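## Task

r1 begins in the laboratory and r2 in the reception; the connecting door is locked, but a service window is open. Move both sample tubes from the reception so each sits fully inside the green rack on the lab bench, with the rack still on that bench at the end. A tube touching the floor means failure. At the end, release everything and pull the robots away. A robot that tips over or is left leaning means failure. Anything that stays put only because a robot is holding it does not count.

## Robot and tools

Robots: r1 and r2 are identical Hello Robot Stretch 3 units. Each has a two-wheeled base with a passive rear omni wheel, a lift that slides up a mast, and a telescoping arm that reaches out to the robot's RIGHT side. The base cannot move sideways, so the gripper moves forward or back only when the base drives. The base measures 0.33 m long by 0.34 m wide. It turns about the midpoint of its drive wheels, which is 0.05 m behind the front edge. With the arm pulled in and the wrist folded, a turn sweeps a circle of radius 0.28 m. An unfolded, level wrist reaches outside that circle.

Frames: the base frame has its origin on the floor between the drive wheels, with x forward, y left and z up. hand_pose is reported in this frame, at the point where the closed fingertips meet. The odometry frame is the base frame where the scene started. Each robot reports in its own frames. Only images, lidar_m, wrist_depth_mm and head_depth_mm show where one robot is relative to the other.

execute_actions: the argument actions is a list holding one action or none. An empty list only returns the state and images. An action maps "r1" and/or "r2" to that robot's commands, and all listed motions start at the same moment.
- base: exactly one key per call. translate_m is a straight drive in metres relative to where the base last reported itself, from -1 to 1, positive forward. rotate_rad is a turn in place in radians, from -3.2 to 3.2, positive to the left (counter-clockwise seen from above).
- joints: absolute targets by name, each a single number. lift_m is arm height, 0 to 1.1. arm_m is extension, 0 to 0.52. wrist_yaw_rad ranges -1.345 to 4.42: 0 points along the arm, positive swings toward the front, and 3.0 folds over the base. wrist_pitch_rad ranges -1.57 to 0.451, with 0 level and negative tipping the fingertips down. wrist_roll_rad ranges -2.911 to 2.911, and 0 puts the fingers side by side. gripper_m ranges -0.089 to 0.179, and larger is wider. The fingertip gap is below this value: 0.007 less when nearly shut, 0.025 less when fully open, and 0 under 0.007. head_pan_rad ranges -3.953 to 1.73, with 0 facing forward, positive turning left, and -1.57 looking along the arm. head_tilt_rad ranges -1.53 to 0.419, and negative looks down.
- contact_limits: only arm_m, a motor_effort percentage from 1 to 100. The arm halts with contact_stop when its effort reaches this level. The limit also caps the holding force until the next action.
- cameras: a list chosen from r1_head_camera, r1_nav_camera, r1_wrist_camera, r2_head_camera, r2_nav_camera, r2_wrist_camera or "all". Omitting it or passing null means all cameras, and [] means none. The pictures line gives the order of the images.
A robot, joint or base left out of an action may keep pushing toward its previous target. An unknown key or an out-of-range number rejects the whole call. After a result reports a stop, later calls in the same reply are skipped. No action runs longer than 15 s.

wait: seconds, 0 to 10. Nothing new is commanded, and it returns the state and images.
zoom_image: camera plus region [x0, y0, x1, y1] in pixels from the top-left corner, at most 504 by 504. It works only on cameras with full images in the latest result.
finished_scene: scene, 1 or 2. It is final and reports whether the task was achieved.

Results: base_status and joint_status report how each motion ended. For the base, done means the wheels turned the commanded amount, even if they slipped. off_target means the motion rested short of its target and may still be pushing. After contact_stop, time_out or torque_fault, the old target is dropped. A lift or arm that hits something firmly gets contact_stop and goes slack until it is commanded again. A loaded slack lift may sink, and closing the fingers on a surface raises it. The base, wrist and head have no contact stop and will keep pushing. A wrist servo under prolonged strain can switch off for 10 s (torque_fault). on_its_own lists uncommanded joints; its held at value is the target, not the actual position.

motor_effort is a percentage, positive toward higher joint values, with the peak from the last action in brackets. Readings carry a fixed bias and noise. An effort at rest outside its rest range suggests contact or a load. Positive wheel effort pushes forward. base_odometry counts wheel turns, so slip shows up as travel. turned_by_wheels and turned_by_imu give the turn since the last result. base_tilt is in degrees, positive for a lean forward or right, with an offset of up to about 4.

lidar_m gives 12 distances in metres, in 30-degree sectors starting straight ahead and going counter-clockwise (4th left, 7th behind, 10th right). "-" means nothing was seen. It scans one plane 0.17 m above the floor, from 0.15 to 12 m. It misses glass, its own robot and sometimes thin legs, but it sees the other robot. The robot's own body can block sectors 5, 6, 9 and 10. wrist_depth_mm (45 to 1000) and head_depth_mm (280 to 4000, image sideways) are 7x7 grids of median depth, listed from the top left.

Speed: the base reaches 0.30 m/s and 1.9 rad/s only when lift_m is below 0.30, arm_m below 0.03 and wrist_yaw_rad above 2.54. Otherwise it is capped at 0.10 m/s and 0.63 rad/s.

Gripping: to grasp, command gripper_m below the object's width. To let go, open at least 0.02 past the point where the fingers touched. Neither the reading nor a done status confirms a grasp, so check the images. Squeezing too hard can trigger the stall guard; send a different value to squeeze again.

Avoid: folding or unfolding the wrist unless lift_m is between 0.32 and 0.95, wrist_pitch_rad is -0.4 and roll is near 0. Once folded, lift_m may go down to 0.25. With yaw below -0.4, keep pitch at -0.5 or lower. Robots pressing on each other fails the run, and once two bases touch, even tiny further drives press hard. Commanded travel differs slightly between robots. Pushing on something rigid with the gripper above about 0.45 m, or driving while gripping something fixed, can tip a robot. If it leans, back off in small steps, free the gripper and lower lift_m to about 0.2. Keep tubes off the floor, avoid drops and slams, and note that loose objects may get nudged. The simulation keeps running while you think, holding your last command.

Each tool is called after ">>>" as a command line: name --argument value for each argument, lists and objects as JSON in quotes; but a table of rows of numbers goes row by row, as --pt "numbers of a row", without its own name.

## Session

>>> execute_actions --actions '[]'

Scene clock: 0.00 s.
r1.base_odometry: x=+0.000 y=+0.000 heading=+0.000 (m, m, rad; r1's odometry frame)
r1.turned_by_wheels: +0.000 (rad since the last result)
r1.turned_by_imu: +0.000 (rad since the last result)
r1.base_tilt: forward=+2.0 right=-0.4 (deg)
r1.lidar_m: 1.38 1.40 1.76 3.24 2.13 0.86 3.40 1.81 1.19 1.10 1.09 1.38
r1.head_depth_mm: 1374 1387 1389 1398 1411 1417 1441 / 1359 1368 1374 1378 1395 1412 1409 / 1339 1350 1358 1366 1371 1395 1402 / 1321 1335 1339 1350 1358 1371 1392 / 1313 1316 1328 1337 1345 1348 1363 / 1287 1304 1310 1316 1330 1331 1339 / 1272 1281 1296 1302 1309 1321 1322
r1.base_status: not commanded
r1.joint_positions: lift_m=+0.475 arm_m=-0.002 wrist_yaw_rad=+3.080 wrist_pitch_rad=-0.583 wrist_roll_rad=+0.002 gripper_m=+0.037 head_pan_rad=+0.001 head_tilt_rad=-0.009
r1.joint_status: not commanded
r1.motor_effort: left_wheel=+0 right_wheel=+0 lift_m=+29 arm_m=-1 wrist_yaw_rad=+1 wrist_pitch_rad=+5 wrist_roll_rad=+0 gripper_m=+1 head_pan_rad=+0 head_tilt_rad=+1 (%)
r1.hand_pose: x=-0.0088 y=+0.0572 z=+0.4523 quat_wxyz=(+0.225, +0.683, +0.182, +0.670) (m; r1's base frame)
r1.wrist_depth_mm: - - - - - - - / - - - - - - - / 924 951 - 930 936 918 928 / 806 797 773 792 789 812 788 / 698 702 687 674 736 682 708 / 610 608 626 622 - 612 619 / 550 560 - - 545 544 543
r2.base_odometry: x=+0.000 y=+0.000 heading=+0.000 (m, m, rad; r2's odometry frame)
r2.turned_by_wheels: +0.000 (rad since the last result)
r2.turned_by_imu: +0.000 (rad since the last result)
r2.base_tilt: forward=+1.3 right=+2.7 (deg)
r2.lidar_m: 1.12 0.95 0.94 1.10 1.06 1.06 1.23 2.05 1.21 1.20 2.25 2.08
r2.head_depth_mm: 1957 2257 2242 2207 2194 2157 2141 / 1868 1928 1896 1872 1853 1831 1812 / 1681 1661 1645 1630 1612 1593 1580 / 1483 1460 1447 1436 1422 1414 1402 / 1317 1305 1299 1279 1274 1263 1254 / 1149 1141 1131 1127 1115 1109 1098 / 1061 1055 1050 1041 1037 1015 1021
r2.base_status: not commanded
r2.joint_positions: lift_m=+0.519 arm_m=-0.001 wrist_yaw_rad=+2.891 wrist_pitch_rad=-0.345 wrist_roll_rad=-0.001 gripper_m=+0.037 head_pan_rad=+0.001 head_tilt_rad=+0.015
r2.joint_status: not commanded
r2.motor_effort: left_wheel=+0 right_wheel=+0 lift_m=+33 arm_m=+0 wrist_yaw_rad=+0 wrist_pitch_rad=+5 wrist_roll_rad=+0 gripper_m=-1 head_pan_rad=-1 head_tilt_rad=+1 (%)
r2.hand_pose: x=+0.0366 y=+0.0822 z=+0.5482 quat_wxyz=(+0.208, +0.706, +0.034, +0.676) (m; r2's base frame)
r2.wrist_depth_mm: - - - - 908 816 741 / - - - - 989 862 768 / - - - - - 918 836 / 973 - - - - - 901 / 968 - - - - - 946 / 803 - 768 823 847 873 904 / 698 688 713 714 720 739 756
pictures: r1_head_camera (sideways: a quarter turn clockwise sets it upright), r1_nav_camera (sideways: a quarter turn counterclockwise sets it upright), r1_wrist_camera, r2_head_camera (sideways: a quarter turn clockwise sets it upright), r2_nav_camera (sideways: a quarter turn counterclockwise sets it upright), r2_wrist_camera
Images, in order (width x height): r1_head_camera 896x504, r1_nav_camera 672x504, r1_wrist_camera 644x364, r2_head_camera 896x504, r2_nav_camera 672x504, r2_wrist_camera 644x364.

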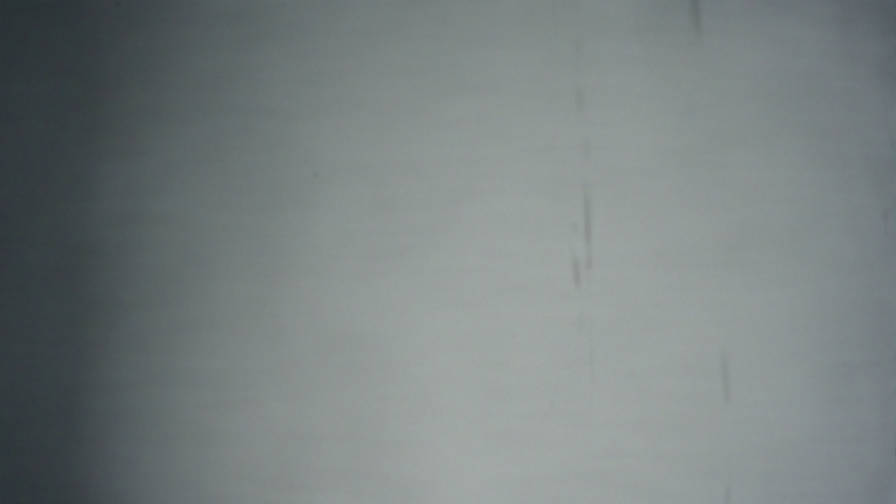

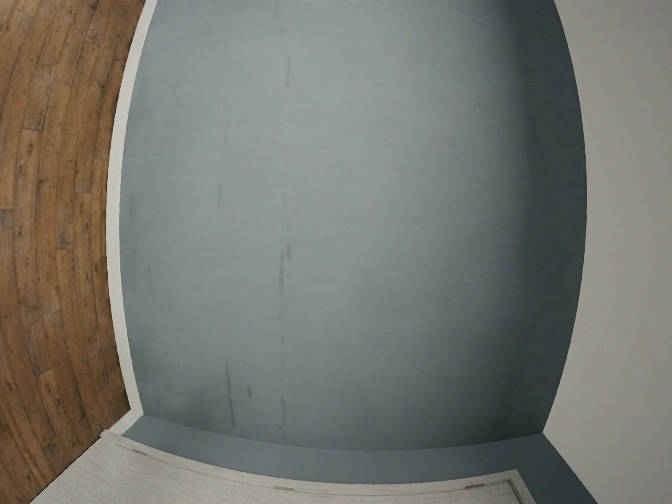

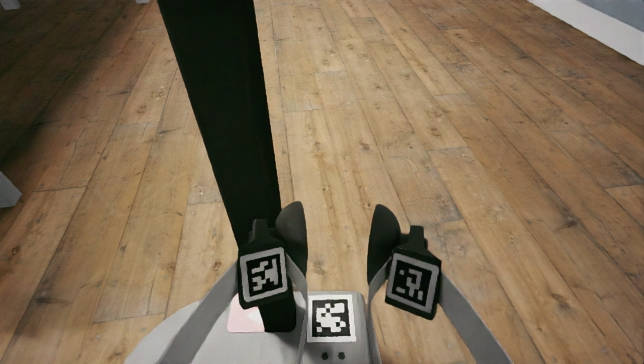

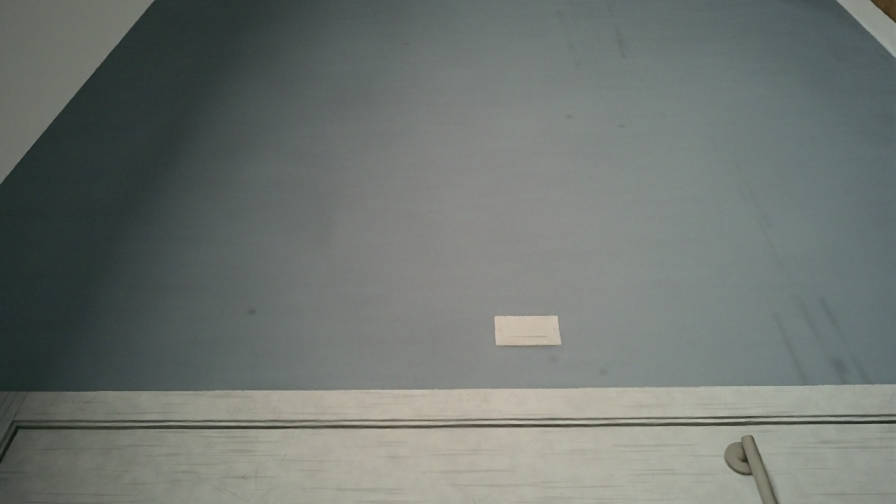

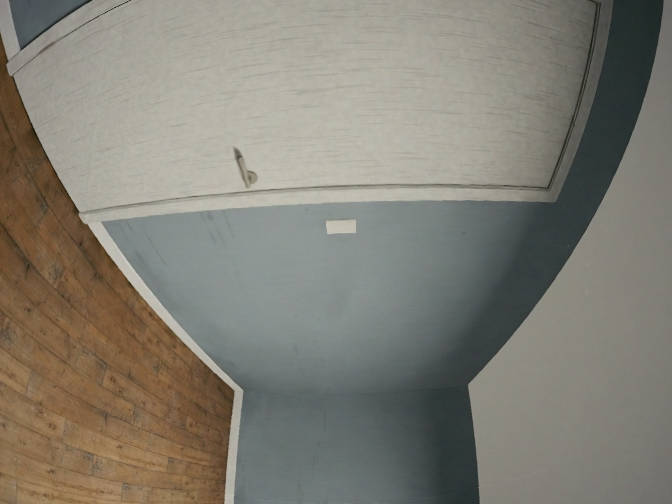

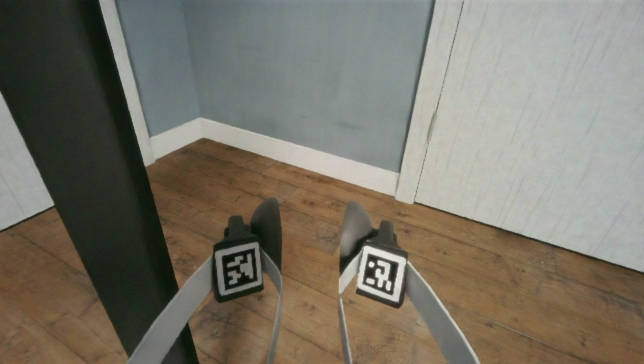

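>>> execute_actions --actions '[{"r1":{"joints":{"head_pan_rad":1.7,"head_tilt_rad":-0.4}},"r2":{"joints":{"head_pan_rad":-1.7,"head_tilt_rad":-0.4}}}]' --cameras '["r1_head_camera","r1_nav_camera","r2_head_camera","r2_nav_camera"]'

>>> execute_actions --actions '[{"r1":{"joints":{"head_pan_rad":-2.8,"head_tilt_rad":-0.4}},"r2":{"joints":{"head_pan_rad":-3.3,"head_tilt_rad":-0.4}}}]' --cameras '["r1_head_camera","r1_nav_camera","r2_head_camera","r2_nav_camera"]'

Scene clock: 1.80 s.
r1.base_odometry: x=+0.000 y=+0.000 heading=+0.000 (m, m, rad; r1's odometry frame)
r1.turned_by_wheels: +0.000 (rad since the last result)
r1.turned_by_imu: +0.000 (rad since the last result)
r1.base_tilt: forward=+2.0 right=-0.5 (deg)
r1.lidar_m: 1.38 1.40 1.76 3.24 2.15 0.86 3.41 1.81 1.20 1.11 1.09 1.38
r1.head_depth_mm: 2786 2938 3223 3202 2178 1649 1330 / 2760 2957 3244 3221 2184 1665 1331 / 2746 2985 3265 3221 2213 1674 1341 / 2785 3004 3264 3296 2228 1659 1344 / 2725 2961 3203 3359 2220 1685 1345 / 2768 3023 3238 3279 2238 1704 1387 / 2753 3001 3153 2136 - - -
r1.base_status: not commanded
r1.joint_positions: lift_m=+0.475 arm_m=-0.002 wrist_yaw_rad=+3.080 wrist_pitch_rad=-0.583 wrist_roll_rad=+0.002 gripper_m=+0.037 head_pan_rad=+1.693 head_tilt_rad=-0.395
r1.joint_status: all done
r1.motor_effort: left_wheel=+0(0) right_wheel=+0(0) lift_m=+29(29) arm_m=-1(0) wrist_yaw_rad=+0(0) wrist_pitch_rad=+5(5) wrist_roll_rad=+0(0) gripper_m=+0(0) head_pan_rad=+3(30) head_tilt_rad=-2(21) (%)
r1.hand_pose: x=-0.0088 y=+0.0572 z=+0.4523 quat_wxyz=(+0.225, +0.683, +0.182, +0.670) (m; r1's base frame)
r1.wrist_depth_mm: - - - - - - - / - - - - - - - / 928 913 - 912 936 967 930 / 796 777 764 800 800 799 802 / 687 704 676 678 718 692 695 / 619 614 628 632 - 610 610 / 554 567 - - 544 553 541
r2.base_odometry: x=+0.000 y=+0.000 heading=+0.000 (m, m, rad; r2's odometry frame)
r2.turned_by_wheels: +0.000 (rad since the last result)
r2.turned_by_imu: +0.001 (rad since the last result)
r2.base_tilt: forward=+1.3 right=+2.7 (deg)
r2.lidar_m: 1.12 0.95 0.94 1.10 1.06 1.06 1.23 2.05 1.21 1.20 2.25 2.07
r2.head_depth_mm: 3422 3547 3817 3349 2454 1854 1488 / 3587 3807 - 1685 2138 1852 1479 / 3801 - - 1473 2140 1676 1487 / - - - 1471 2338 1849 1487 / - - - 1573 2432 1844 1488 / - - - 1819 2432 1855 1490 / 3664 3815 3808 2731 2426 1850 1483
r2.base_status: not commanded
r2.joint_positions: lift_m=+0.519 arm_m=-0.001 wrist_yaw_rad=+2.891 wrist_pitch_rad=-0.345 wrist_roll_rad=-0.001 gripper_m=+0.037 head_pan_rad=-1.693 head_tilt_rad=-0.395
r2.joint_status: all done
r2.motor_effort: left_wheel=-1(0) right_wheel=+0(0) lift_m=+33(34) arm_m=+0(0) wrist_yaw_rad=+0(0) wrist_pitch_rad=+5(5) wrist_roll_rad=+0(0) gripper_m=+0(0) head_pan_rad=-5(58) head_tilt_rad=-2(19) (%)
r2.hand_pose: x=+0.0366 y=+0.0822 z=+0.5482 quat_wxyz=(+0.208, +0.706, +0.034, +0.676) (m; r2's base frame)
r2.wrist_depth_mm: - - - - 908 821 726 / - - - - 996 889 788 / - - - - - 921 819 / 966 - - - - 992 884 / 984 - - - - - 932 / 790 - 783 834 859 872 880 / 690 680 708 733 735 737 744
pictures: r1_head_camera (sideways: a quarter turn clockwise sets it upright), r1_nav_camera (sideways: a quarter turn counterclockwise sets it upright), r2_head_camera (sideways: a quarter turn clockwise sets it upright), r2_nav_camera (sideways: a quarter turn counterclockwise sets it upright)
Images, in order (width x height): r1_head_camera 896x504, r1_nav_camera 672x504, r2_head_camera 896x504, r2_nav_camera 672x504.

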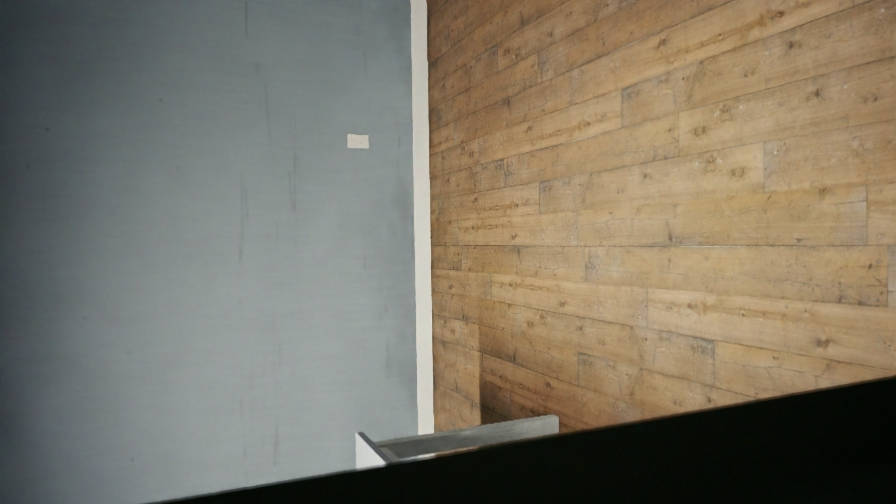

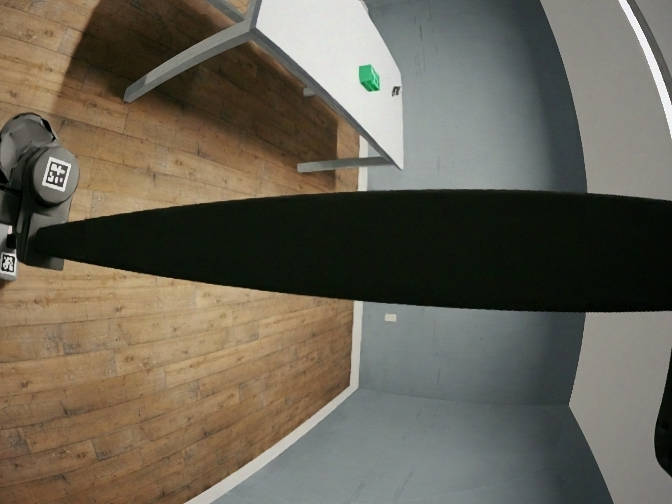

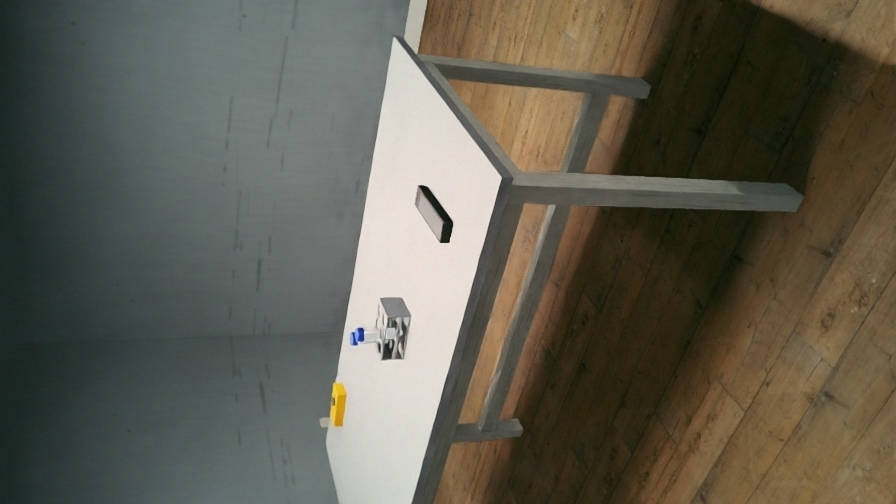

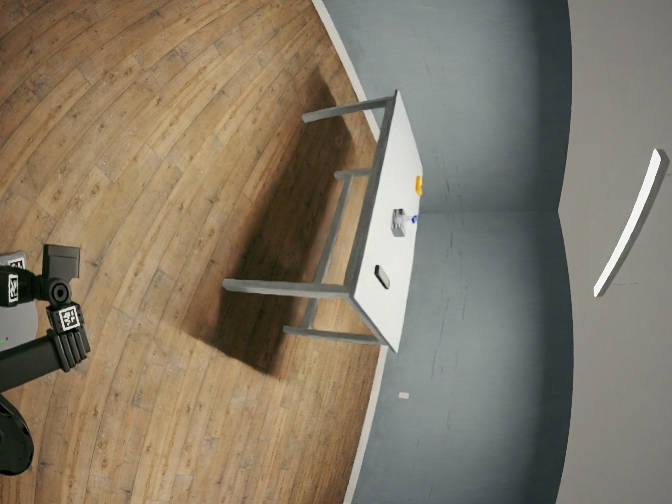

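Scene clock: 4.40 s.
r1.base_odometry: x=+0.000 y=+0.000 heading=+0.000 (m, m, rad; r1's odometry frame)
r1.turned_by_wheels: +0.000 (rad since the last result)
r1.turned_by_imu: +0.000 (rad since the last result)
r1.base_tilt: forward=+2.1 right=-0.6 (deg)
r1.lidar_m: 1.38 1.40 1.76 3.24 2.14 0.86 3.42 1.80 1.19 1.11 1.10 1.38
r1.head_depth_mm: 2770 3009 3242 3211 2171 1651 1322 / 2884 3049 3348 3207 2198 1668 1333 / 2925 3170 3500 3270 2183 1656 1336 / 2985 3269 3537 3263 2210 1677 1337 / 2894 3030 3185 3092 2221 1690 1346 / 2229 2301 2388 2472 2230 1694 1348 / 1814 1844 1901 1974 2010 1690 1354
r1.base_status: not commanded
r1.joint_positions: lift_m=+0.475 arm_m=-0.002 wrist_yaw_rad=+3.080 wrist_pitch_rad=-0.583 wrist_roll_rad=+0.002 gripper_m=+0.037 head_pan_rad=-2.793 head_tilt_rad=-0.395
r1.joint_status: all done
r1.motor_effort: left_wheel=+0(0) right_wheel=+0(0) lift_m=+29(28) arm_m=+0(1) wrist_yaw_rad=+0(0) wrist_pitch_rad=+5(5) wrist_roll_rad=+0(0) gripper_m=+1(1) head_pan_rad=-3(29) head_tilt_rad=-3(2) (%)
r1.hand_pose: x=-0.0088 y=+0.0572 z=+0.4523 quat_wxyz=(+0.225, +0.683, +0.182, +0.670) (m; r1's base frame)
r1.wrist_depth_mm: - - - - - - - / - - - - - - - / 926 942 - 957 927 912 945 / 776 787 766 802 782 818 767 / 693 711 696 679 708 684 698 / 609 600 624 617 - 605 613 / 537 552 - - 546 538 550
r2.base_odometry: x=+0.000 y=+0.000 heading=+0.000 (m, m, rad; r2's odometry frame)
r2.turned_by_wheels: +0.000 (rad since the last result)
r2.turned_by_imu: +0.001 (rad since the last result)
r2.base_tilt: forward=+1.3 right=+2.7 (deg)
r2.lidar_m: 1.12 0.95 0.94 1.10 1.06 1.06 1.23 2.05 1.21 1.20 2.25 2.07
r2.head_depth_mm: 938 987 1043 1104 1174 1244 1323 / 983 1042 1103 1174 1250 1341 1414 / 1038 1100 1170 1253 1339 1443 1475 / 1097 1167 1245 1337 1439 1563 1489 / 1167 - 1735 1431 1556 1672 1487 / - - - 1451 1696 1792 1485 / - - - 1656 1861 1857 1492
r2.base_status: not commanded
r2.joint_positions: lift_m=+0.519 arm_m=-0.001 wrist_yaw_rad=+2.891 wrist_pitch_rad=-0.345 wrist_roll_rad=-0.001 gripper_m=+0.037 head_pan_rad=-3.293 head_tilt_rad=-0.395
r2.joint_status: all done
r2.motor_effort: left_wheel=+0(0) right_wheel=+0(1) lift_m=+33(33) arm_m=+0(0) wrist_yaw_rad=+0(1) wrist_pitch_rad=+5(5) wrist_roll_rad=+0(0) gripper_m=+0(0) head_pan_rad=-5(59) head_tilt_rad=-1(1) (%)
r2.hand_pose: x=+0.0366 y=+0.0822 z=+0.5482 quat_wxyz=(+0.208, +0.706, +0.034, +0.676) (m; r2's base frame)
r2.wrist_depth_mm: - - - - 949 830 754 / - - - - 994 863 792 / - - - - - 908 831 / 941 - - - - 993 868 / 942 - - - - - 983 / 811 - 756 826 872 859 891 / 679 693 720 716 725 730 766
pictures: r1_head_camera (sideways: a quarter turn clockwise sets it upright), r1_nav_camera (sideways: a quarter turn counterclockwise sets it upright), r2_head_camera (sideways: a quarter turn clockwise sets it upright), r2_nav_camera (sideways: a quarter turn counterclockwise sets it upright)
Images, in order (width x height): r1_head_camera 896x504, r1_nav_camera 672x504, r2_head_camera 896x504, r2_nav_camera 672x504.

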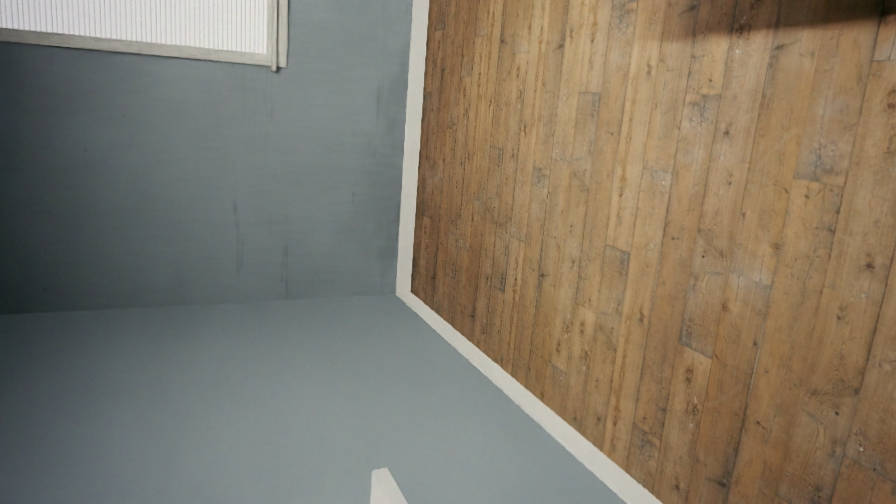

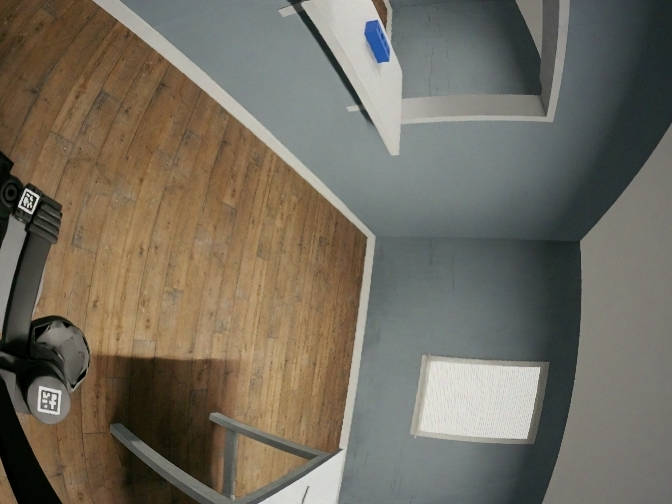

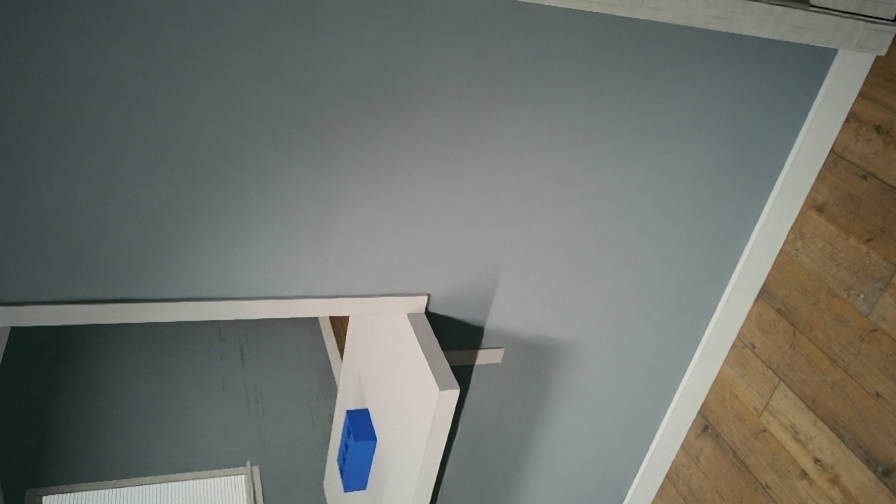

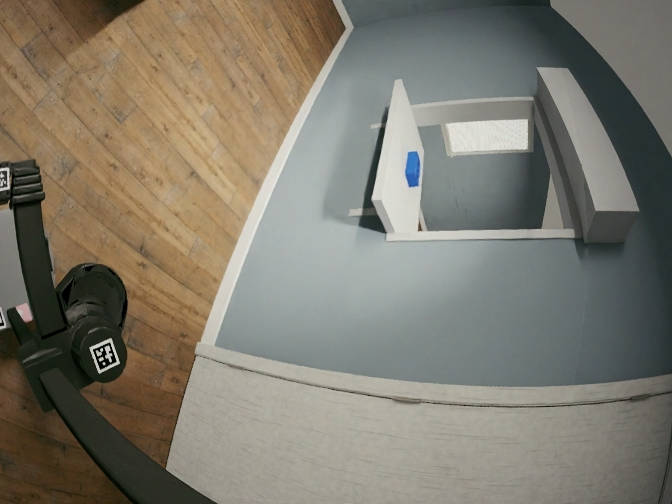

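>>> execute_actions --actions '[{"r1":{"joints":{"head_pan_rad":-3.95,"head_tilt_rad":-0.35,"lift_m":0.27,"wrist_pitch_rad":-0.4}},"r2":{"base":{"rotate_rad":-1.215},"joints":{"head_pan_rad":-0.5,"head_tilt_rad":-0.4,"lift_m":0.27,"wrist_pitch_rad":-0.4,"wrist_yaw_rad":3.0}}}]' --cameras '["r1_head_camera","r2_head_camera","r2_nav_camera"]'

Scene clock: 10.33 s.
r1.base_odometry: x=+0.000 y=+0.000 heading=+0.000 (m, m, rad; r1's odometry frame)
r1.turned_by_wheels: +0.000 (rad since the last result)
r1.turned_by_imu: -0.001 (rad since the last result)
r1.base_tilt: forward=+1.9 right=-0.6 (deg)
r1.lidar_m: 1.38 1.40 1.76 3.23 2.13 0.86 3.38 1.81 1.20 1.11 1.09 1.38
r1.head_depth_mm: - - - - - - - / - - - - - - - / 3258 3533 3679 1454 2319 1724 1368 / 3530 3760 - 1470 2137 1738 1380 / 3886 - - 1471 1077 1663 1269 / 3924 - - 1483 1035 1686 1386 / 3477 3646 3946 1502 2048 1688 1392
r1.base_status: not commanded
r1.joint_positions: lift_m=+0.270 arm_m=-0.002 wrist_yaw_rad=+3.080 wrist_pitch_rad=-0.420 wrist_roll_rad=+0.002 gripper_m=+0.037 head_pan_rad=-3.943 head_tilt_rad=-0.359
r1.joint_status: all done
r1.motor_effort: left_wheel=+0(0) right_wheel=+0(0) lift_m=+23(26) arm_m=+0(0) wrist_yaw_rad=+0(0) wrist_pitch_rad=+8(7) wrist_roll_rad=+0(0) gripper_m=+0(1) head_pan_rad=-2(29) head_tilt_rad=+3(8) (%)
r1.hand_pose: x=-0.0074 y=+0.0808 z=+0.2825 quat_wxyz=(+0.169, +0.696, +0.126, +0.686) (m; r1's base frame)
r1.wrist_depth_mm: - - - - - - - / - - - - - - - / 817 836 - 816 826 828 858 / 649 638 - 654 652 667 656 / 534 529 538 536 566 551 553 / 463 - - - - 463 460 / - - - - 405 403 407
r2.base_odometry: x=+0.000 y=+0.000 heading=-1.215 (m, m, rad; r2's odometry frame)
r2.turned_by_wheels: -1.215 (rad since the last result)
r2.turned_by_imu: -1.215 (rad since the last result)
r2.base_tilt: forward=+1.2 right=+2.8 (deg)
r2.lidar_m: 2.25 3.03 1.30 0.97 0.96 1.02 1.08 1.06 1.14 1.64 1.79 1.20
r2.head_depth_mm: 3361 3540 3788 3558 2425 1840 1485 / 3535 3772 3963 1823 2226 1850 1481 / 3730 3963 - 1469 2147 1794 1486 / - - - 1458 2316 1785 1487 / - - - 1565 2416 1849 1489 / - - - 1687 2431 1839 1490 / 3685 3889 3845 1815 2442 1847 1490
r2.base_status: done
r2.joint_positions: lift_m=+0.270 arm_m=-0.001 wrist_yaw_rad=+2.999 wrist_pitch_rad=-0.413 wrist_roll_rad=-0.001 gripper_m=+0.037 head_pan_rad=-0.507 head_tilt_rad=-0.395
r2.joint_status: all done
r2.motor_effort: left_wheel=+2(11) right_wheel=-1(5) lift_m=+25(29) arm_m=+0(0) wrist_yaw_rad=+0(1) wrist_pitch_rad=+5(5) wrist_roll_rad=+0(0) gripper_m=+0(0) head_pan_rad=+5(58) head_tilt_rad=-2(3) (%)
r2.hand_pose: x=+0.0108 y=+0.0793 z=+0.2841 quat_wxyz=(+0.194, +0.700, +0.096, +0.680) (m; r2's base frame)
r2.wrist_depth_mm: 743 - - - - - - / 800 - - - - - - / 798 - 863 897 950 983 988 / 637 667 679 691 722 754 747 / 536 542 - 567 598 588 608 / 471 - - - 497 502 513 / - - - - 418 428 433
pictures: r1_head_camera (sideways: a quarter turn clockwise sets it upright), r2_head_camera (sideways: a quarter turn clockwise sets it upright), r2_nav_camera (sideways: a quarter turn counterclockwise sets it upright)
Images, in order (width x height): r1_head_camera 896x504, r2_head_camera 896x504, r2_nav_camera 672x504.

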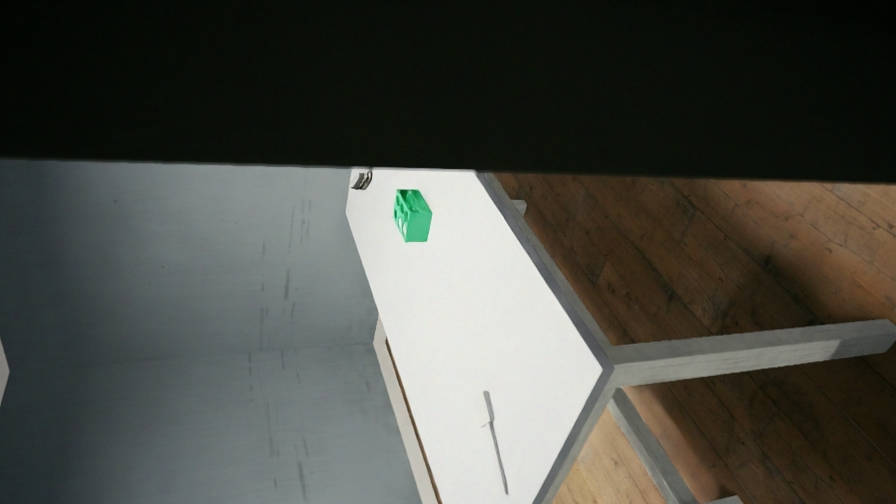

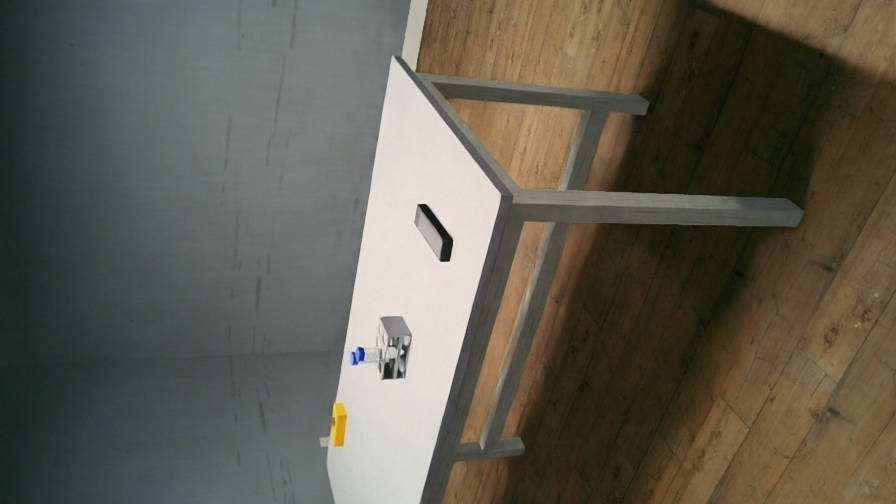

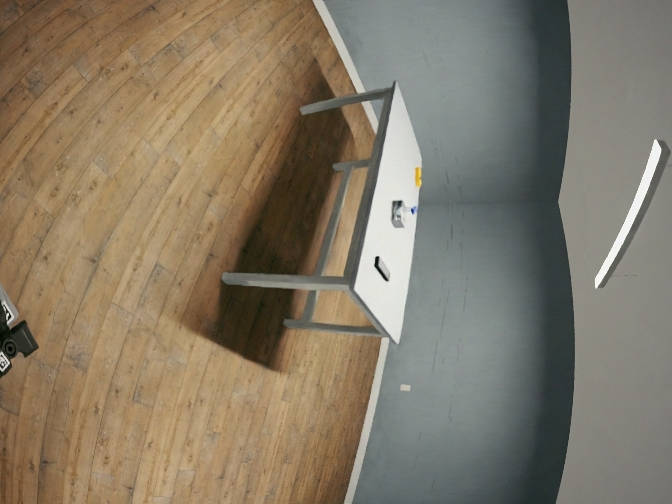

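>>> zoom_image --camera "r2_head_camera" --region '[330, 300, 430, 400]'

>>> zoom_image --camera "r1_head_camera" --region '[360, 170, 460, 260]'

Region (330, 300, 430, 400) of r2_head_camera's 896x504 image, scaled by 5.040, with more detail than that image has.

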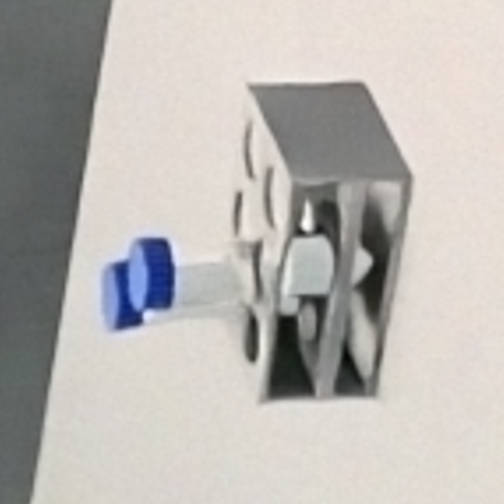

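Region (360, 170, 460, 260) of r1_head_camera's 896x504 image, scaled by 5.040, with more detail than that image has; it fills the top 454 rows of this view, and the rest is white.

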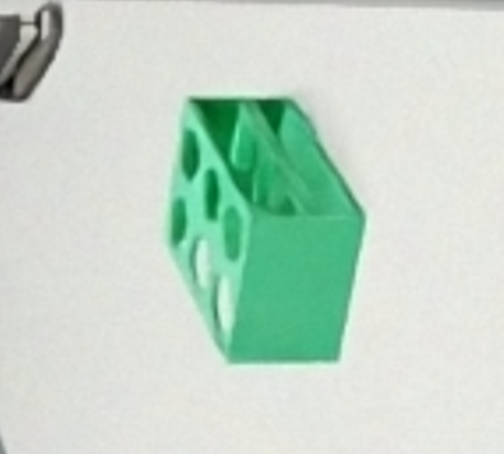

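>>> execute_actions --actions '[{"r1":{"base":{"rotate_rad":-1.345},"joints":{"head_pan_rad":-2.2,"head_tilt_rad":-0.5}},"r2":{"base":{"rotate_rad":2.25},"joints":{"head_pan_rad":-2.6,"head_tilt_rad":-0.5}}}]' --cameras '[]'

>>> execute_actions --actions '[{"r1":{"base":{"translate_m":-1.0}},"r2":{"base":{"translate_m":-1.0}}}]' --cameras '["r1_head_camera","r1_nav_camera","r2_head_camera","r2_nav_camera"]'

Scene clock: 15.87 s.
r1.base_odometry: x=+0.000 y=+0.000 heading=-1.345 (m, m, rad; r1's odometry frame)
r1.turned_by_wheels: -1.345 (rad since the last result)
r1.turned_by_imu: -1.345 (rad since the last result)
r1.base_tilt: forward=+2.1 right=-0.4 (deg)
r1.lidar_m: 1.09 1.17 1.40 1.38 1.49 2.21 2.09 0.86 0.89 3.13 1.42 1.12
r1.head_depth_mm: 3657 3902 1678 1197 1933 1510 1244 / 3818 - 1703 1078 1852 1521 1254 / 3586 3889 1695 1142 1798 1402 1254 / 3354 3647 3837 2274 1882 1532 1255 / 3223 3479 3644 2537 1872 1532 1257 / 3011 3246 3500 2704 1962 1550 1270 / 2837 3070 3301 2740 1973 1546 1263
r1.base_status: done
r1.joint_positions: lift_m=+0.270 arm_m=-0.002 wrist_yaw_rad=+3.080 wrist_pitch_rad=-0.420 wrist_roll_rad=+0.002 gripper_m=+0.037 head_pan_rad=-2.207 head_tilt_rad=-0.494
r1.joint_status: all done
r1.motor_effort: left_wheel=+2(10) right_wheel=-2(7) lift_m=+24(23) arm_m=+0(0) wrist_yaw_rad=+0(0) wrist_pitch_rad=+9(9) wrist_roll_rad=+0(0) gripper_m=+1(0) head_pan_rad=+3(29) head_tilt_rad=-2(15) (%)
r1.hand_pose: x=-0.0074 y=+0.0808 z=+0.2826 quat_wxyz=(+0.169, +0.696, +0.126, +0.686) (m; r1's base frame)
r1.wrist_depth_mm: - - - - - - - / - - - - - - - / 809 806 - 832 845 821 848 / 638 636 - 644 669 652 652 / 535 529 536 537 558 535 549 / 455 - - - - 468 469 / - - - - 405 407 406
r2.base_odometry: x=+0.000 y=+0.000 heading=+1.035 (m, m, rad; r2's odometry frame)
r2.turned_by_wheels: +2.250 (rad since the last result)
r2.turned_by_imu: +2.246 (rad since the last result)
r2.base_tilt: forward=+1.3 right=+2.7 (deg)
r2.lidar_m: 0.94 1.09 1.06 1.06 1.21 1.97 1.78 1.20 2.25 2.17 1.14 0.95
r2.head_depth_mm: 3570 3807 1810 2571 2025 1668 1372 / 3840 - 1800 1337 1890 1599 1375 / - - 1806 2353 2106 1661 1375 / - - 1705 2559 2102 1659 1377 / 3908 - 1803 2705 2105 1663 1372 / 3594 3838 1945 2834 2101 1667 1373 / 3293 3491 2345 2695 2090 1665 1373
r2.base_status: done
r2.joint_positions: lift_m=+0.270 arm_m=-0.001 wrist_yaw_rad=+2.999 wrist_pitch_rad=-0.413 wrist_roll_rad=-0.001 gripper_m=+0.037 head_pan_rad=-2.593 head_tilt_rad=-0.495
r2.joint_status: all done
r2.motor_effort: left_wheel=-3(12) right_wheel=+2(7) lift_m=+26(26) arm_m=+0(1) wrist_yaw_rad=+2(1) wrist_pitch_rad=+4(5) wrist_roll_rad=+0(0) gripper_m=+0(0) head_pan_rad=-5(58) head_tilt_rad=-2(9) (%)
r2.hand_pose: x=+0.0108 y=+0.0792 z=+0.2841 quat_wxyz=(+0.194, +0.700, +0.096, +0.680) (m; r2's base frame)
r2.wrist_depth_mm: - - - - - - - / - - - - - - - / 809 - 876 901 926 935 - / 641 666 693 693 714 741 741 / 549 548 - 557 594 601 607 / 467 - - - 495 499 513 / - - - - 417 428 433
pictures: none
No camera images: the call's "cameras" was empty. Leave "cameras" out to get every camera's image.

Scene clock: 20.80 s.
r1.base_odometry: x=-0.224 y=+0.975 heading=-1.345 (m, m, rad; r1's odometry frame)
r1.turned_by_wheels: +0.000 (rad since the last result)
r1.turned_by_imu: -0.006 (rad since the last result)
r1.base_tilt: forward=+2.3 right=-0.4 (deg)
r1.lidar_m: 2.10 1.92 1.51 1.49 1.59 2.26 2.23 1.13 1.23 1.21 0.69 2.13
r1.head_depth_mm: 2497 2658 2839 1067 1848 1509 1246 / 2794 3048 3101 1080 1720 1523 1251 / 3205 3533 3624 1083 876 1531 1247 / 3243 3585 3793 1090 828 1528 1260 / 3080 3330 3644 1098 801 1485 1270 / 2928 3132 3432 1102 805 1415 1257 / 2758 3006 3207 1107 808 698 1264
r1.base_status: done
r1.joint_positions: lift_m=+0.270 arm_m=-0.002 wrist_yaw_rad=+3.080 wrist_pitch_rad=-0.419 wrist_roll_rad=+0.002 gripper_m=+0.037 head_pan_rad=-2.207 head_tilt_rad=-0.495
r1.joint_status: not commanded
r1.motor_effort: left_wheel=+2(7) right_wheel=-2(9) lift_m=+24(24) arm_m=+0(0) wrist_yaw_rad=+0(0) wrist_pitch_rad=+9(9) wrist_roll_rad=+0(0) gripper_m=+0(0) head_pan_rad=+3(2) head_tilt_rad=-2(3) (%)
r1.hand_pose: x=-0.0074 y=+0.0808 z=+0.2827 quat_wxyz=(+0.169, +0.696, +0.126, +0.686) (m; r1's base frame)
r1.wrist_depth_mm: - - - - - - - / - - - - - - - / 807 828 - 821 832 840 856 / 656 648 - 652 659 673 651 / 531 534 532 536 566 545 545 / 455 - - - - 455 462 / - - - - 401 404 404
r2.base_odometry: x=-0.511 y=-0.860 heading=+1.035 (m, m, rad; r2's odometry frame)
r2.turned_by_wheels: +0.000 (rad since the last result)
r2.turned_by_imu: +0.000 (rad since the last result)
r2.base_tilt: forward=+1.2 right=+2.7 (deg)
r2.lidar_m: 1.92 1.51 1.28 1.28 1.43 2.34 0.83 0.81 0.38 1.79 2.33 1.93
r2.head_depth_mm: 2642 2818 3015 2855 2101 1660 1379 / 2803 3026 3210 2851 930 1109 1309 / 3021 3245 3493 2855 862 1574 1278 / 3290 3536 3780 2867 860 725 1375 / 3541 3802 - 1168 862 683 1309 / 3367 3601 3799 1165 863 682 593 / 3087 3308 3411 1164 862 681 562
r2.base_status: done
r2.joint_positions: lift_m=+0.270 arm_m=-0.001 wrist_yaw_rad=+2.999 wrist_pitch_rad=-0.413 wrist_roll_rad=-0.001 gripper_m=+0.037 head_pan_rad=-2.593 head_tilt_rad=-0.495
r2.joint_status: not commanded
r2.motor_effort: left_wheel=-2(15) right_wheel=+2(3) lift_m=+27(26) arm_m=-1(1) wrist_yaw_rad=+0(1) wrist_pitch_rad=+4(5) wrist_roll_rad=+0(0) gripper_m=+0(0) head_pan_rad=-5(5) head_tilt_rad=-2(2) (%)
r2.hand_pose: x=+0.0107 y=+0.0792 z=+0.2840 quat_wxyz=(+0.194, +0.700, +0.096, +0.680) (m; r2's base frame)
r2.wrist_depth_mm: - - - - - - - / - - - - - - - / 828 - 866 891 932 955 - / 659 673 683 702 731 721 766 / 536 548 - 570 583 590 611 / 474 - - - 492 496 507 / - - - - 418 433 432
pictures: r1_head_camera (sideways: a quarter turn clockwise sets it upright), r1_nav_camera (sideways: a quarter turn counterclockwise sets it upright), r2_head_camera (sideways: a quarter turn clockwise sets it upright), r2_nav_camera (sideways: a quarter turn counterclockwise sets it upright)
Images, in order (width x height): r1_head_camera 896x504, r1_nav_camera 672x504, r2_head_camera 896x504, r2_nav_camera 672x504.

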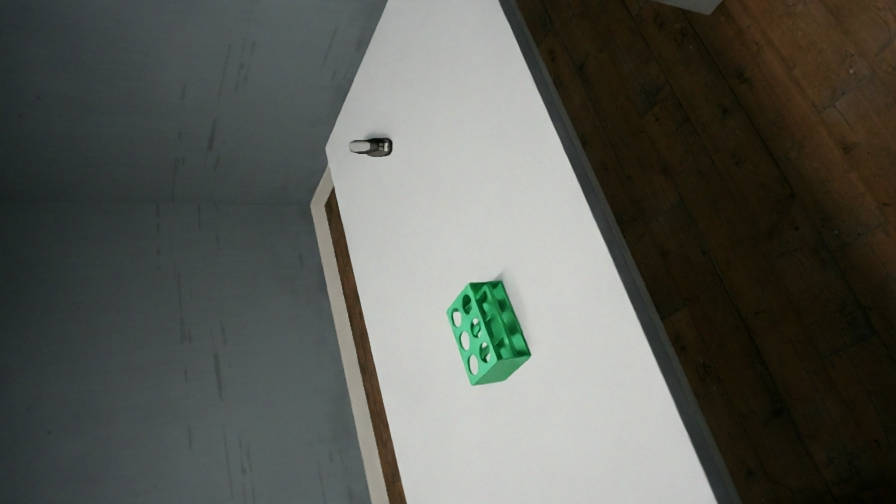

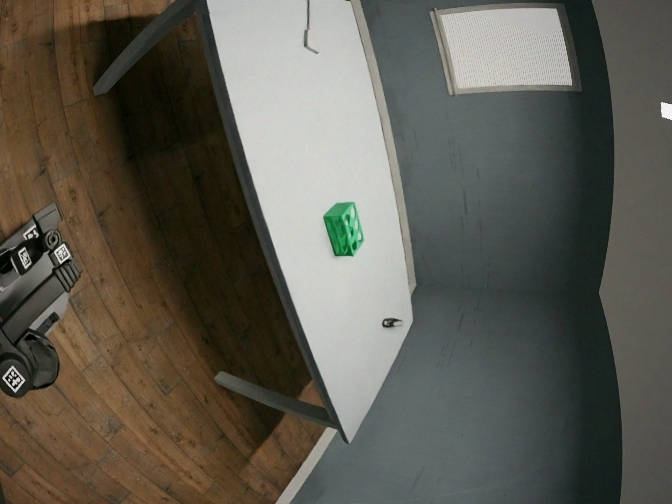

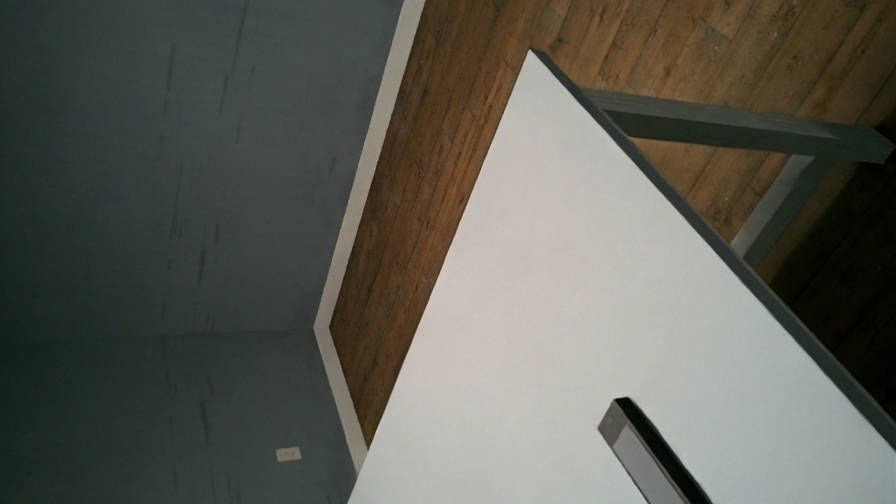

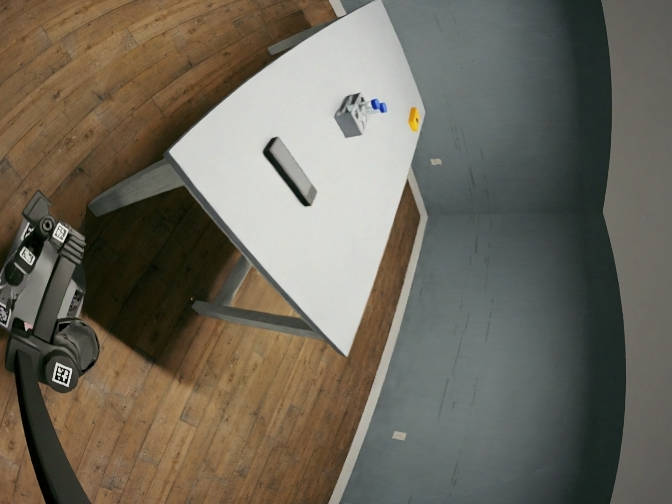

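>>> execute_actions --actions '[{"r1":{"base":{"rotate_rad":-0.10},"joints":{"lift_m":0.82,"head_pan_rad":-1.75,"head_tilt_rad":-0.6}},"r2":{"joints":{"lift_m":0.88,"head_pan_rad":-1.7,"head_tilt_rad":-0.55}}}]' --cameras '[]'

>>> execute_actions --actions '[{"r1":{"base":{"translate_m":-0.30},"joints":{"wrist_yaw_rad":0,"gripper_m":0.175}},"r2":{"base":{"translate_m":-0.30},"joints":{"wrist_yaw_rad":0,"gripper_m":0.09}}}]' --cameras '["r1_head_camera","r1_wrist_camera"]'

Scene clock: 28.30 s.
r1.base_odometry: x=-0.224 y=+0.975 heading=-1.445 (m, m, rad; r1's odometry frame)
r1.turned_by_wheels: -0.100 (rad since the last result)
r1.turned_by_imu: -0.101 (rad since the last result)
r1.base_tilt: forward=+2.0 right=-0.6 (deg)
r1.lidar_m: 2.10 2.10 1.54 1.49 1.54 2.12 2.23 1.14 1.25 1.20 0.69 2.19
r1.head_depth_mm: 3000 3382 1279 912 1578 1406 - / 2960 3296 1294 903 787 1420 - / 2915 3227 1303 889 790 1420 - / 2857 3184 1314 925 763 1423 1250 / 2779 3101 3265 931 764 1425 1256 / 2746 3060 3283 935 745 1427 1251 / 2689 3020 3189 939 723 1436 1205
r1.base_status: done
r1.joint_positions: lift_m=+0.820 arm_m=-0.002 wrist_yaw_rad=+3.080 wrist_pitch_rad=-0.419 wrist_roll_rad=+0.002 gripper_m=+0.037 head_pan_rad=-1.757 head_tilt_rad=-0.593
r1.joint_status: all done
r1.motor_effort: left_wheel=+2(8) right_wheel=-2(7) lift_m=+34(36) arm_m=+0(0) wrist_yaw_rad=+1(1) wrist_pitch_rad=+8(8) wrist_roll_rad=+0(0) gripper_m=+1(1) head_pan_rad=+3(23) head_tilt_rad=-3(11) (%)
r1.hand_pose: x=-0.0074 y=+0.0809 z=+0.8323 quat_wxyz=(+0.169, +0.696, +0.126, +0.686) (m; r1's base frame)
r1.wrist_depth_mm: - - - - - - - / - - - - - - - / - - - - - - - / - - - - - - - / - - - - - - - / - - - - - - - / 938 933 922 937 954 926 938
r2.base_odometry: x=-0.511 y=-0.860 heading=+1.035 (m, m, rad; r2's odometry frame)
r2.turned_by_wheels: +0.000 (rad since the last result)
r2.turned_by_imu: +0.002 (rad since the last result)
r2.base_tilt: forward=+1.3 right=+2.7 (deg)
r2.lidar_m: 1.92 1.51 1.28 1.28 1.43 2.34 0.83 0.81 0.38 1.79 2.33 1.92
r2.head_depth_mm: 2630 2844 1555 1021 808 653 - / 2636 2849 1552 1067 809 652 - / 2637 2866 1656 1112 867 711 - / 2632 2872 3152 2602 1968 1589 1358 / 2636 2874 3159 2596 1974 1600 1363 / 2662 2884 3163 2580 1986 1592 1383 / 2645 2890 3168 2591 1968 1584 1354
r2.base_status: not commanded
r2.joint_positions: lift_m=+0.880 arm_m=-0.001 wrist_yaw_rad=+2.999 wrist_pitch_rad=-0.413 wrist_roll_rad=-0.001 gripper_m=+0.037 head_pan_rad=-1.707 head_tilt_rad=-0.543
r2.joint_status: all done
r2.motor_effort: left_wheel=-3(2) right_wheel=+1(1) lift_m=+41(38) arm_m=-1(1) wrist_yaw_rad=+1(0) wrist_pitch_rad=+5(5) wrist_roll_rad=+0(0) gripper_m=+0(1) head_pan_rad=+5(57) head_tilt_rad=-3(7) (%)
r2.hand_pose: x=+0.0107 y=+0.0792 z=+0.8935 quat_wxyz=(+0.194, +0.700, +0.096, +0.680) (m; r2's base frame)
r2.wrist_depth_mm: - - - - - - - / - - - - - - - / - - - - - - - / - - - - - - - / - - - - - - - / - - - - - - - / - - - - - - -
pictures: none
No camera images: the call's "cameras" was empty. Leave "cameras" out to get every camera's image.

Scene clock: 32.80 s.
r1.base_odometry: x=-0.262 y=+1.272 heading=-1.445 (m, m, rad; r1's odometry frame)
r1.turned_by_wheels: +0.000 (rad since the last result)
r1.turned_by_imu: -0.002 (rad since the last result)
r1.base_tilt: forward=+2.1 right=-0.4 (deg)
r1.lidar_m: 2.40 2.11 1.54 1.49 1.54 2.00 1.93 0.88 1.25 1.20 1.25 0.90
r1.head_depth_mm: 2995 3366 1293 909 1578 1405 - / 2964 3317 1297 916 787 1411 - / 2885 3261 1306 925 785 1421 - / 2833 3180 1314 925 760 1500 - / 2830 3138 3211 876 767 1464 1171 / 2757 3051 3263 899 742 1469 1201 / 2718 2994 3210 938 722 1423 1202
r1.base_status: done
r1.joint_positions: lift_m=+0.820 arm_m=-0.002 wrist_yaw_rad=+0.003 wrist_pitch_rad=-0.419 wrist_roll_rad=+0.002 gripper_m=+0.175 head_pan_rad=-1.757 head_tilt_rad=-0.593
r1.joint_status: all done
r1.motor_effort: left_wheel=+2(3) right_wheel=-2(5) lift_m=+34(35) arm_m=+0(0) wrist_yaw_rad=-2(3) wrist_pitch_rad=+8(8) wrist_roll_rad=+0(0) gripper_m=+1(100) head_pan_rad=+2(3) head_tilt_rad=-3(3) (%)
r1.hand_pose: x=-0.0209 y=-0.3674 z=+0.8323 quat_wxyz=(+0.691, +0.148, -0.692, -0.146) (m; r1's base frame)
r1.wrist_depth_mm: - 822 866 868 878 871 - / 530 533 529 483 549 542 558 / 389 387 395 391 394 394 401 / 342 336 339 333 330 328 328 / - - - - - - - / - - - - - - - / 936 958 944 925 917 916 927
r2.base_odometry: x=-0.664 y=-1.118 heading=+1.035 (m, m, rad; r2's odometry frame)
r2.turned_by_wheels: +0.000 (rad since the last result)
r2.turned_by_imu: +0.001 (rad since the last result)
r2.base_tilt: forward=+1.3 right=+2.7 (deg)
r2.lidar_m: 2.21 1.61 1.34 1.34 1.50 2.44 2.51 0.53 0.80 0.34 0.35 2.22
r2.head_depth_mm: 2573 2781 1470 1063 809 652 - / 2585 2770 1553 1065 809 651 - / 2588 2812 1548 947 809 633 - / 2589 2824 1548 1018 808 662 - / 2600 2832 1546 1063 807 679 - / 2598 2828 3096 2371 805 668 544 / 2602 2835 3105 2583 1971 649 543
r2.base_status: done
r2.joint_positions: lift_m=+0.880 arm_m=-0.001 wrist_yaw_rad=+0.002 wrist_pitch_rad=-0.413 wrist_roll_rad=-0.001 gripper_m=+0.090 head_pan_rad=-1.707 head_tilt_rad=-0.543
r2.joint_status: all done
r2.motor_effort: left_wheel=-2(10) right_wheel=+2(2) lift_m=+41(41) arm_m=-1(1) wrist_yaw_rad=-1(1) wrist_pitch_rad=+5(5) wrist_roll_rad=+0(0) gripper_m=+0(85) head_pan_rad=+4(5) head_tilt_rad=-3(2) (%)
r2.hand_pose: x=-0.0212 y=-0.3685 z=+0.8935 quat_wxyz=(+0.693, +0.146, -0.691, -0.145) (m; r2's base frame)
r2.wrist_depth_mm: - - - - - - - / - - - 774 745 865 - / - - - 556 563 593 619 / - - 422 429 442 457 471 / - - 346 325 333 366 374 / - 291 287 295 294 312 317 / - 250 252 257 264 265 270
pictures: r1_head_camera (sideways: a quarter turn clockwise sets it upright), r1_wrist_camera
Images, in order (width x height): r1_head_camera 896x504, r1_wrist_camera 644x364.

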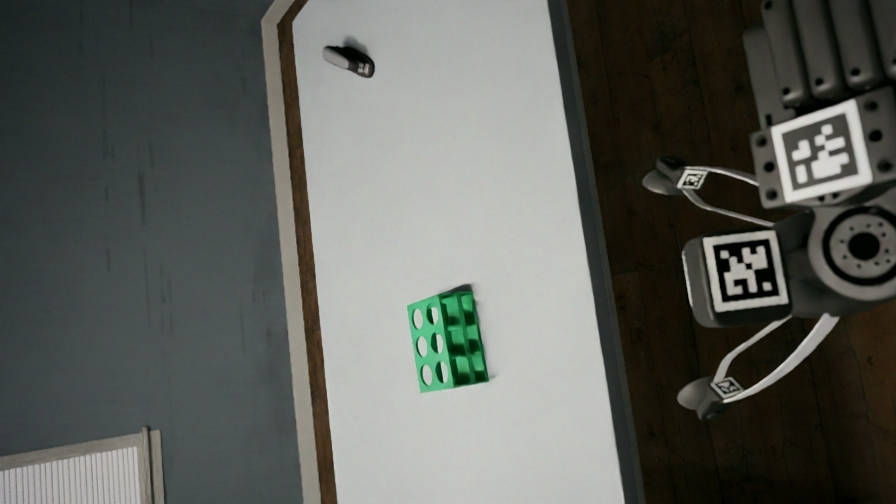

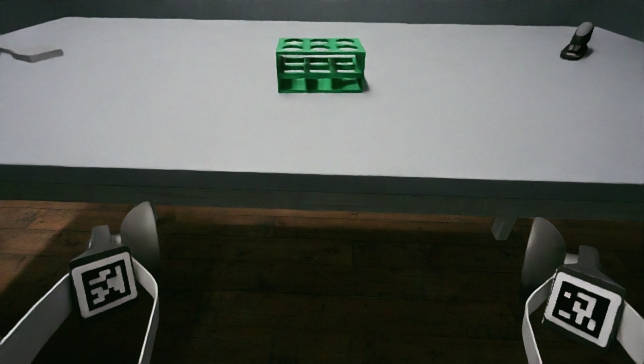

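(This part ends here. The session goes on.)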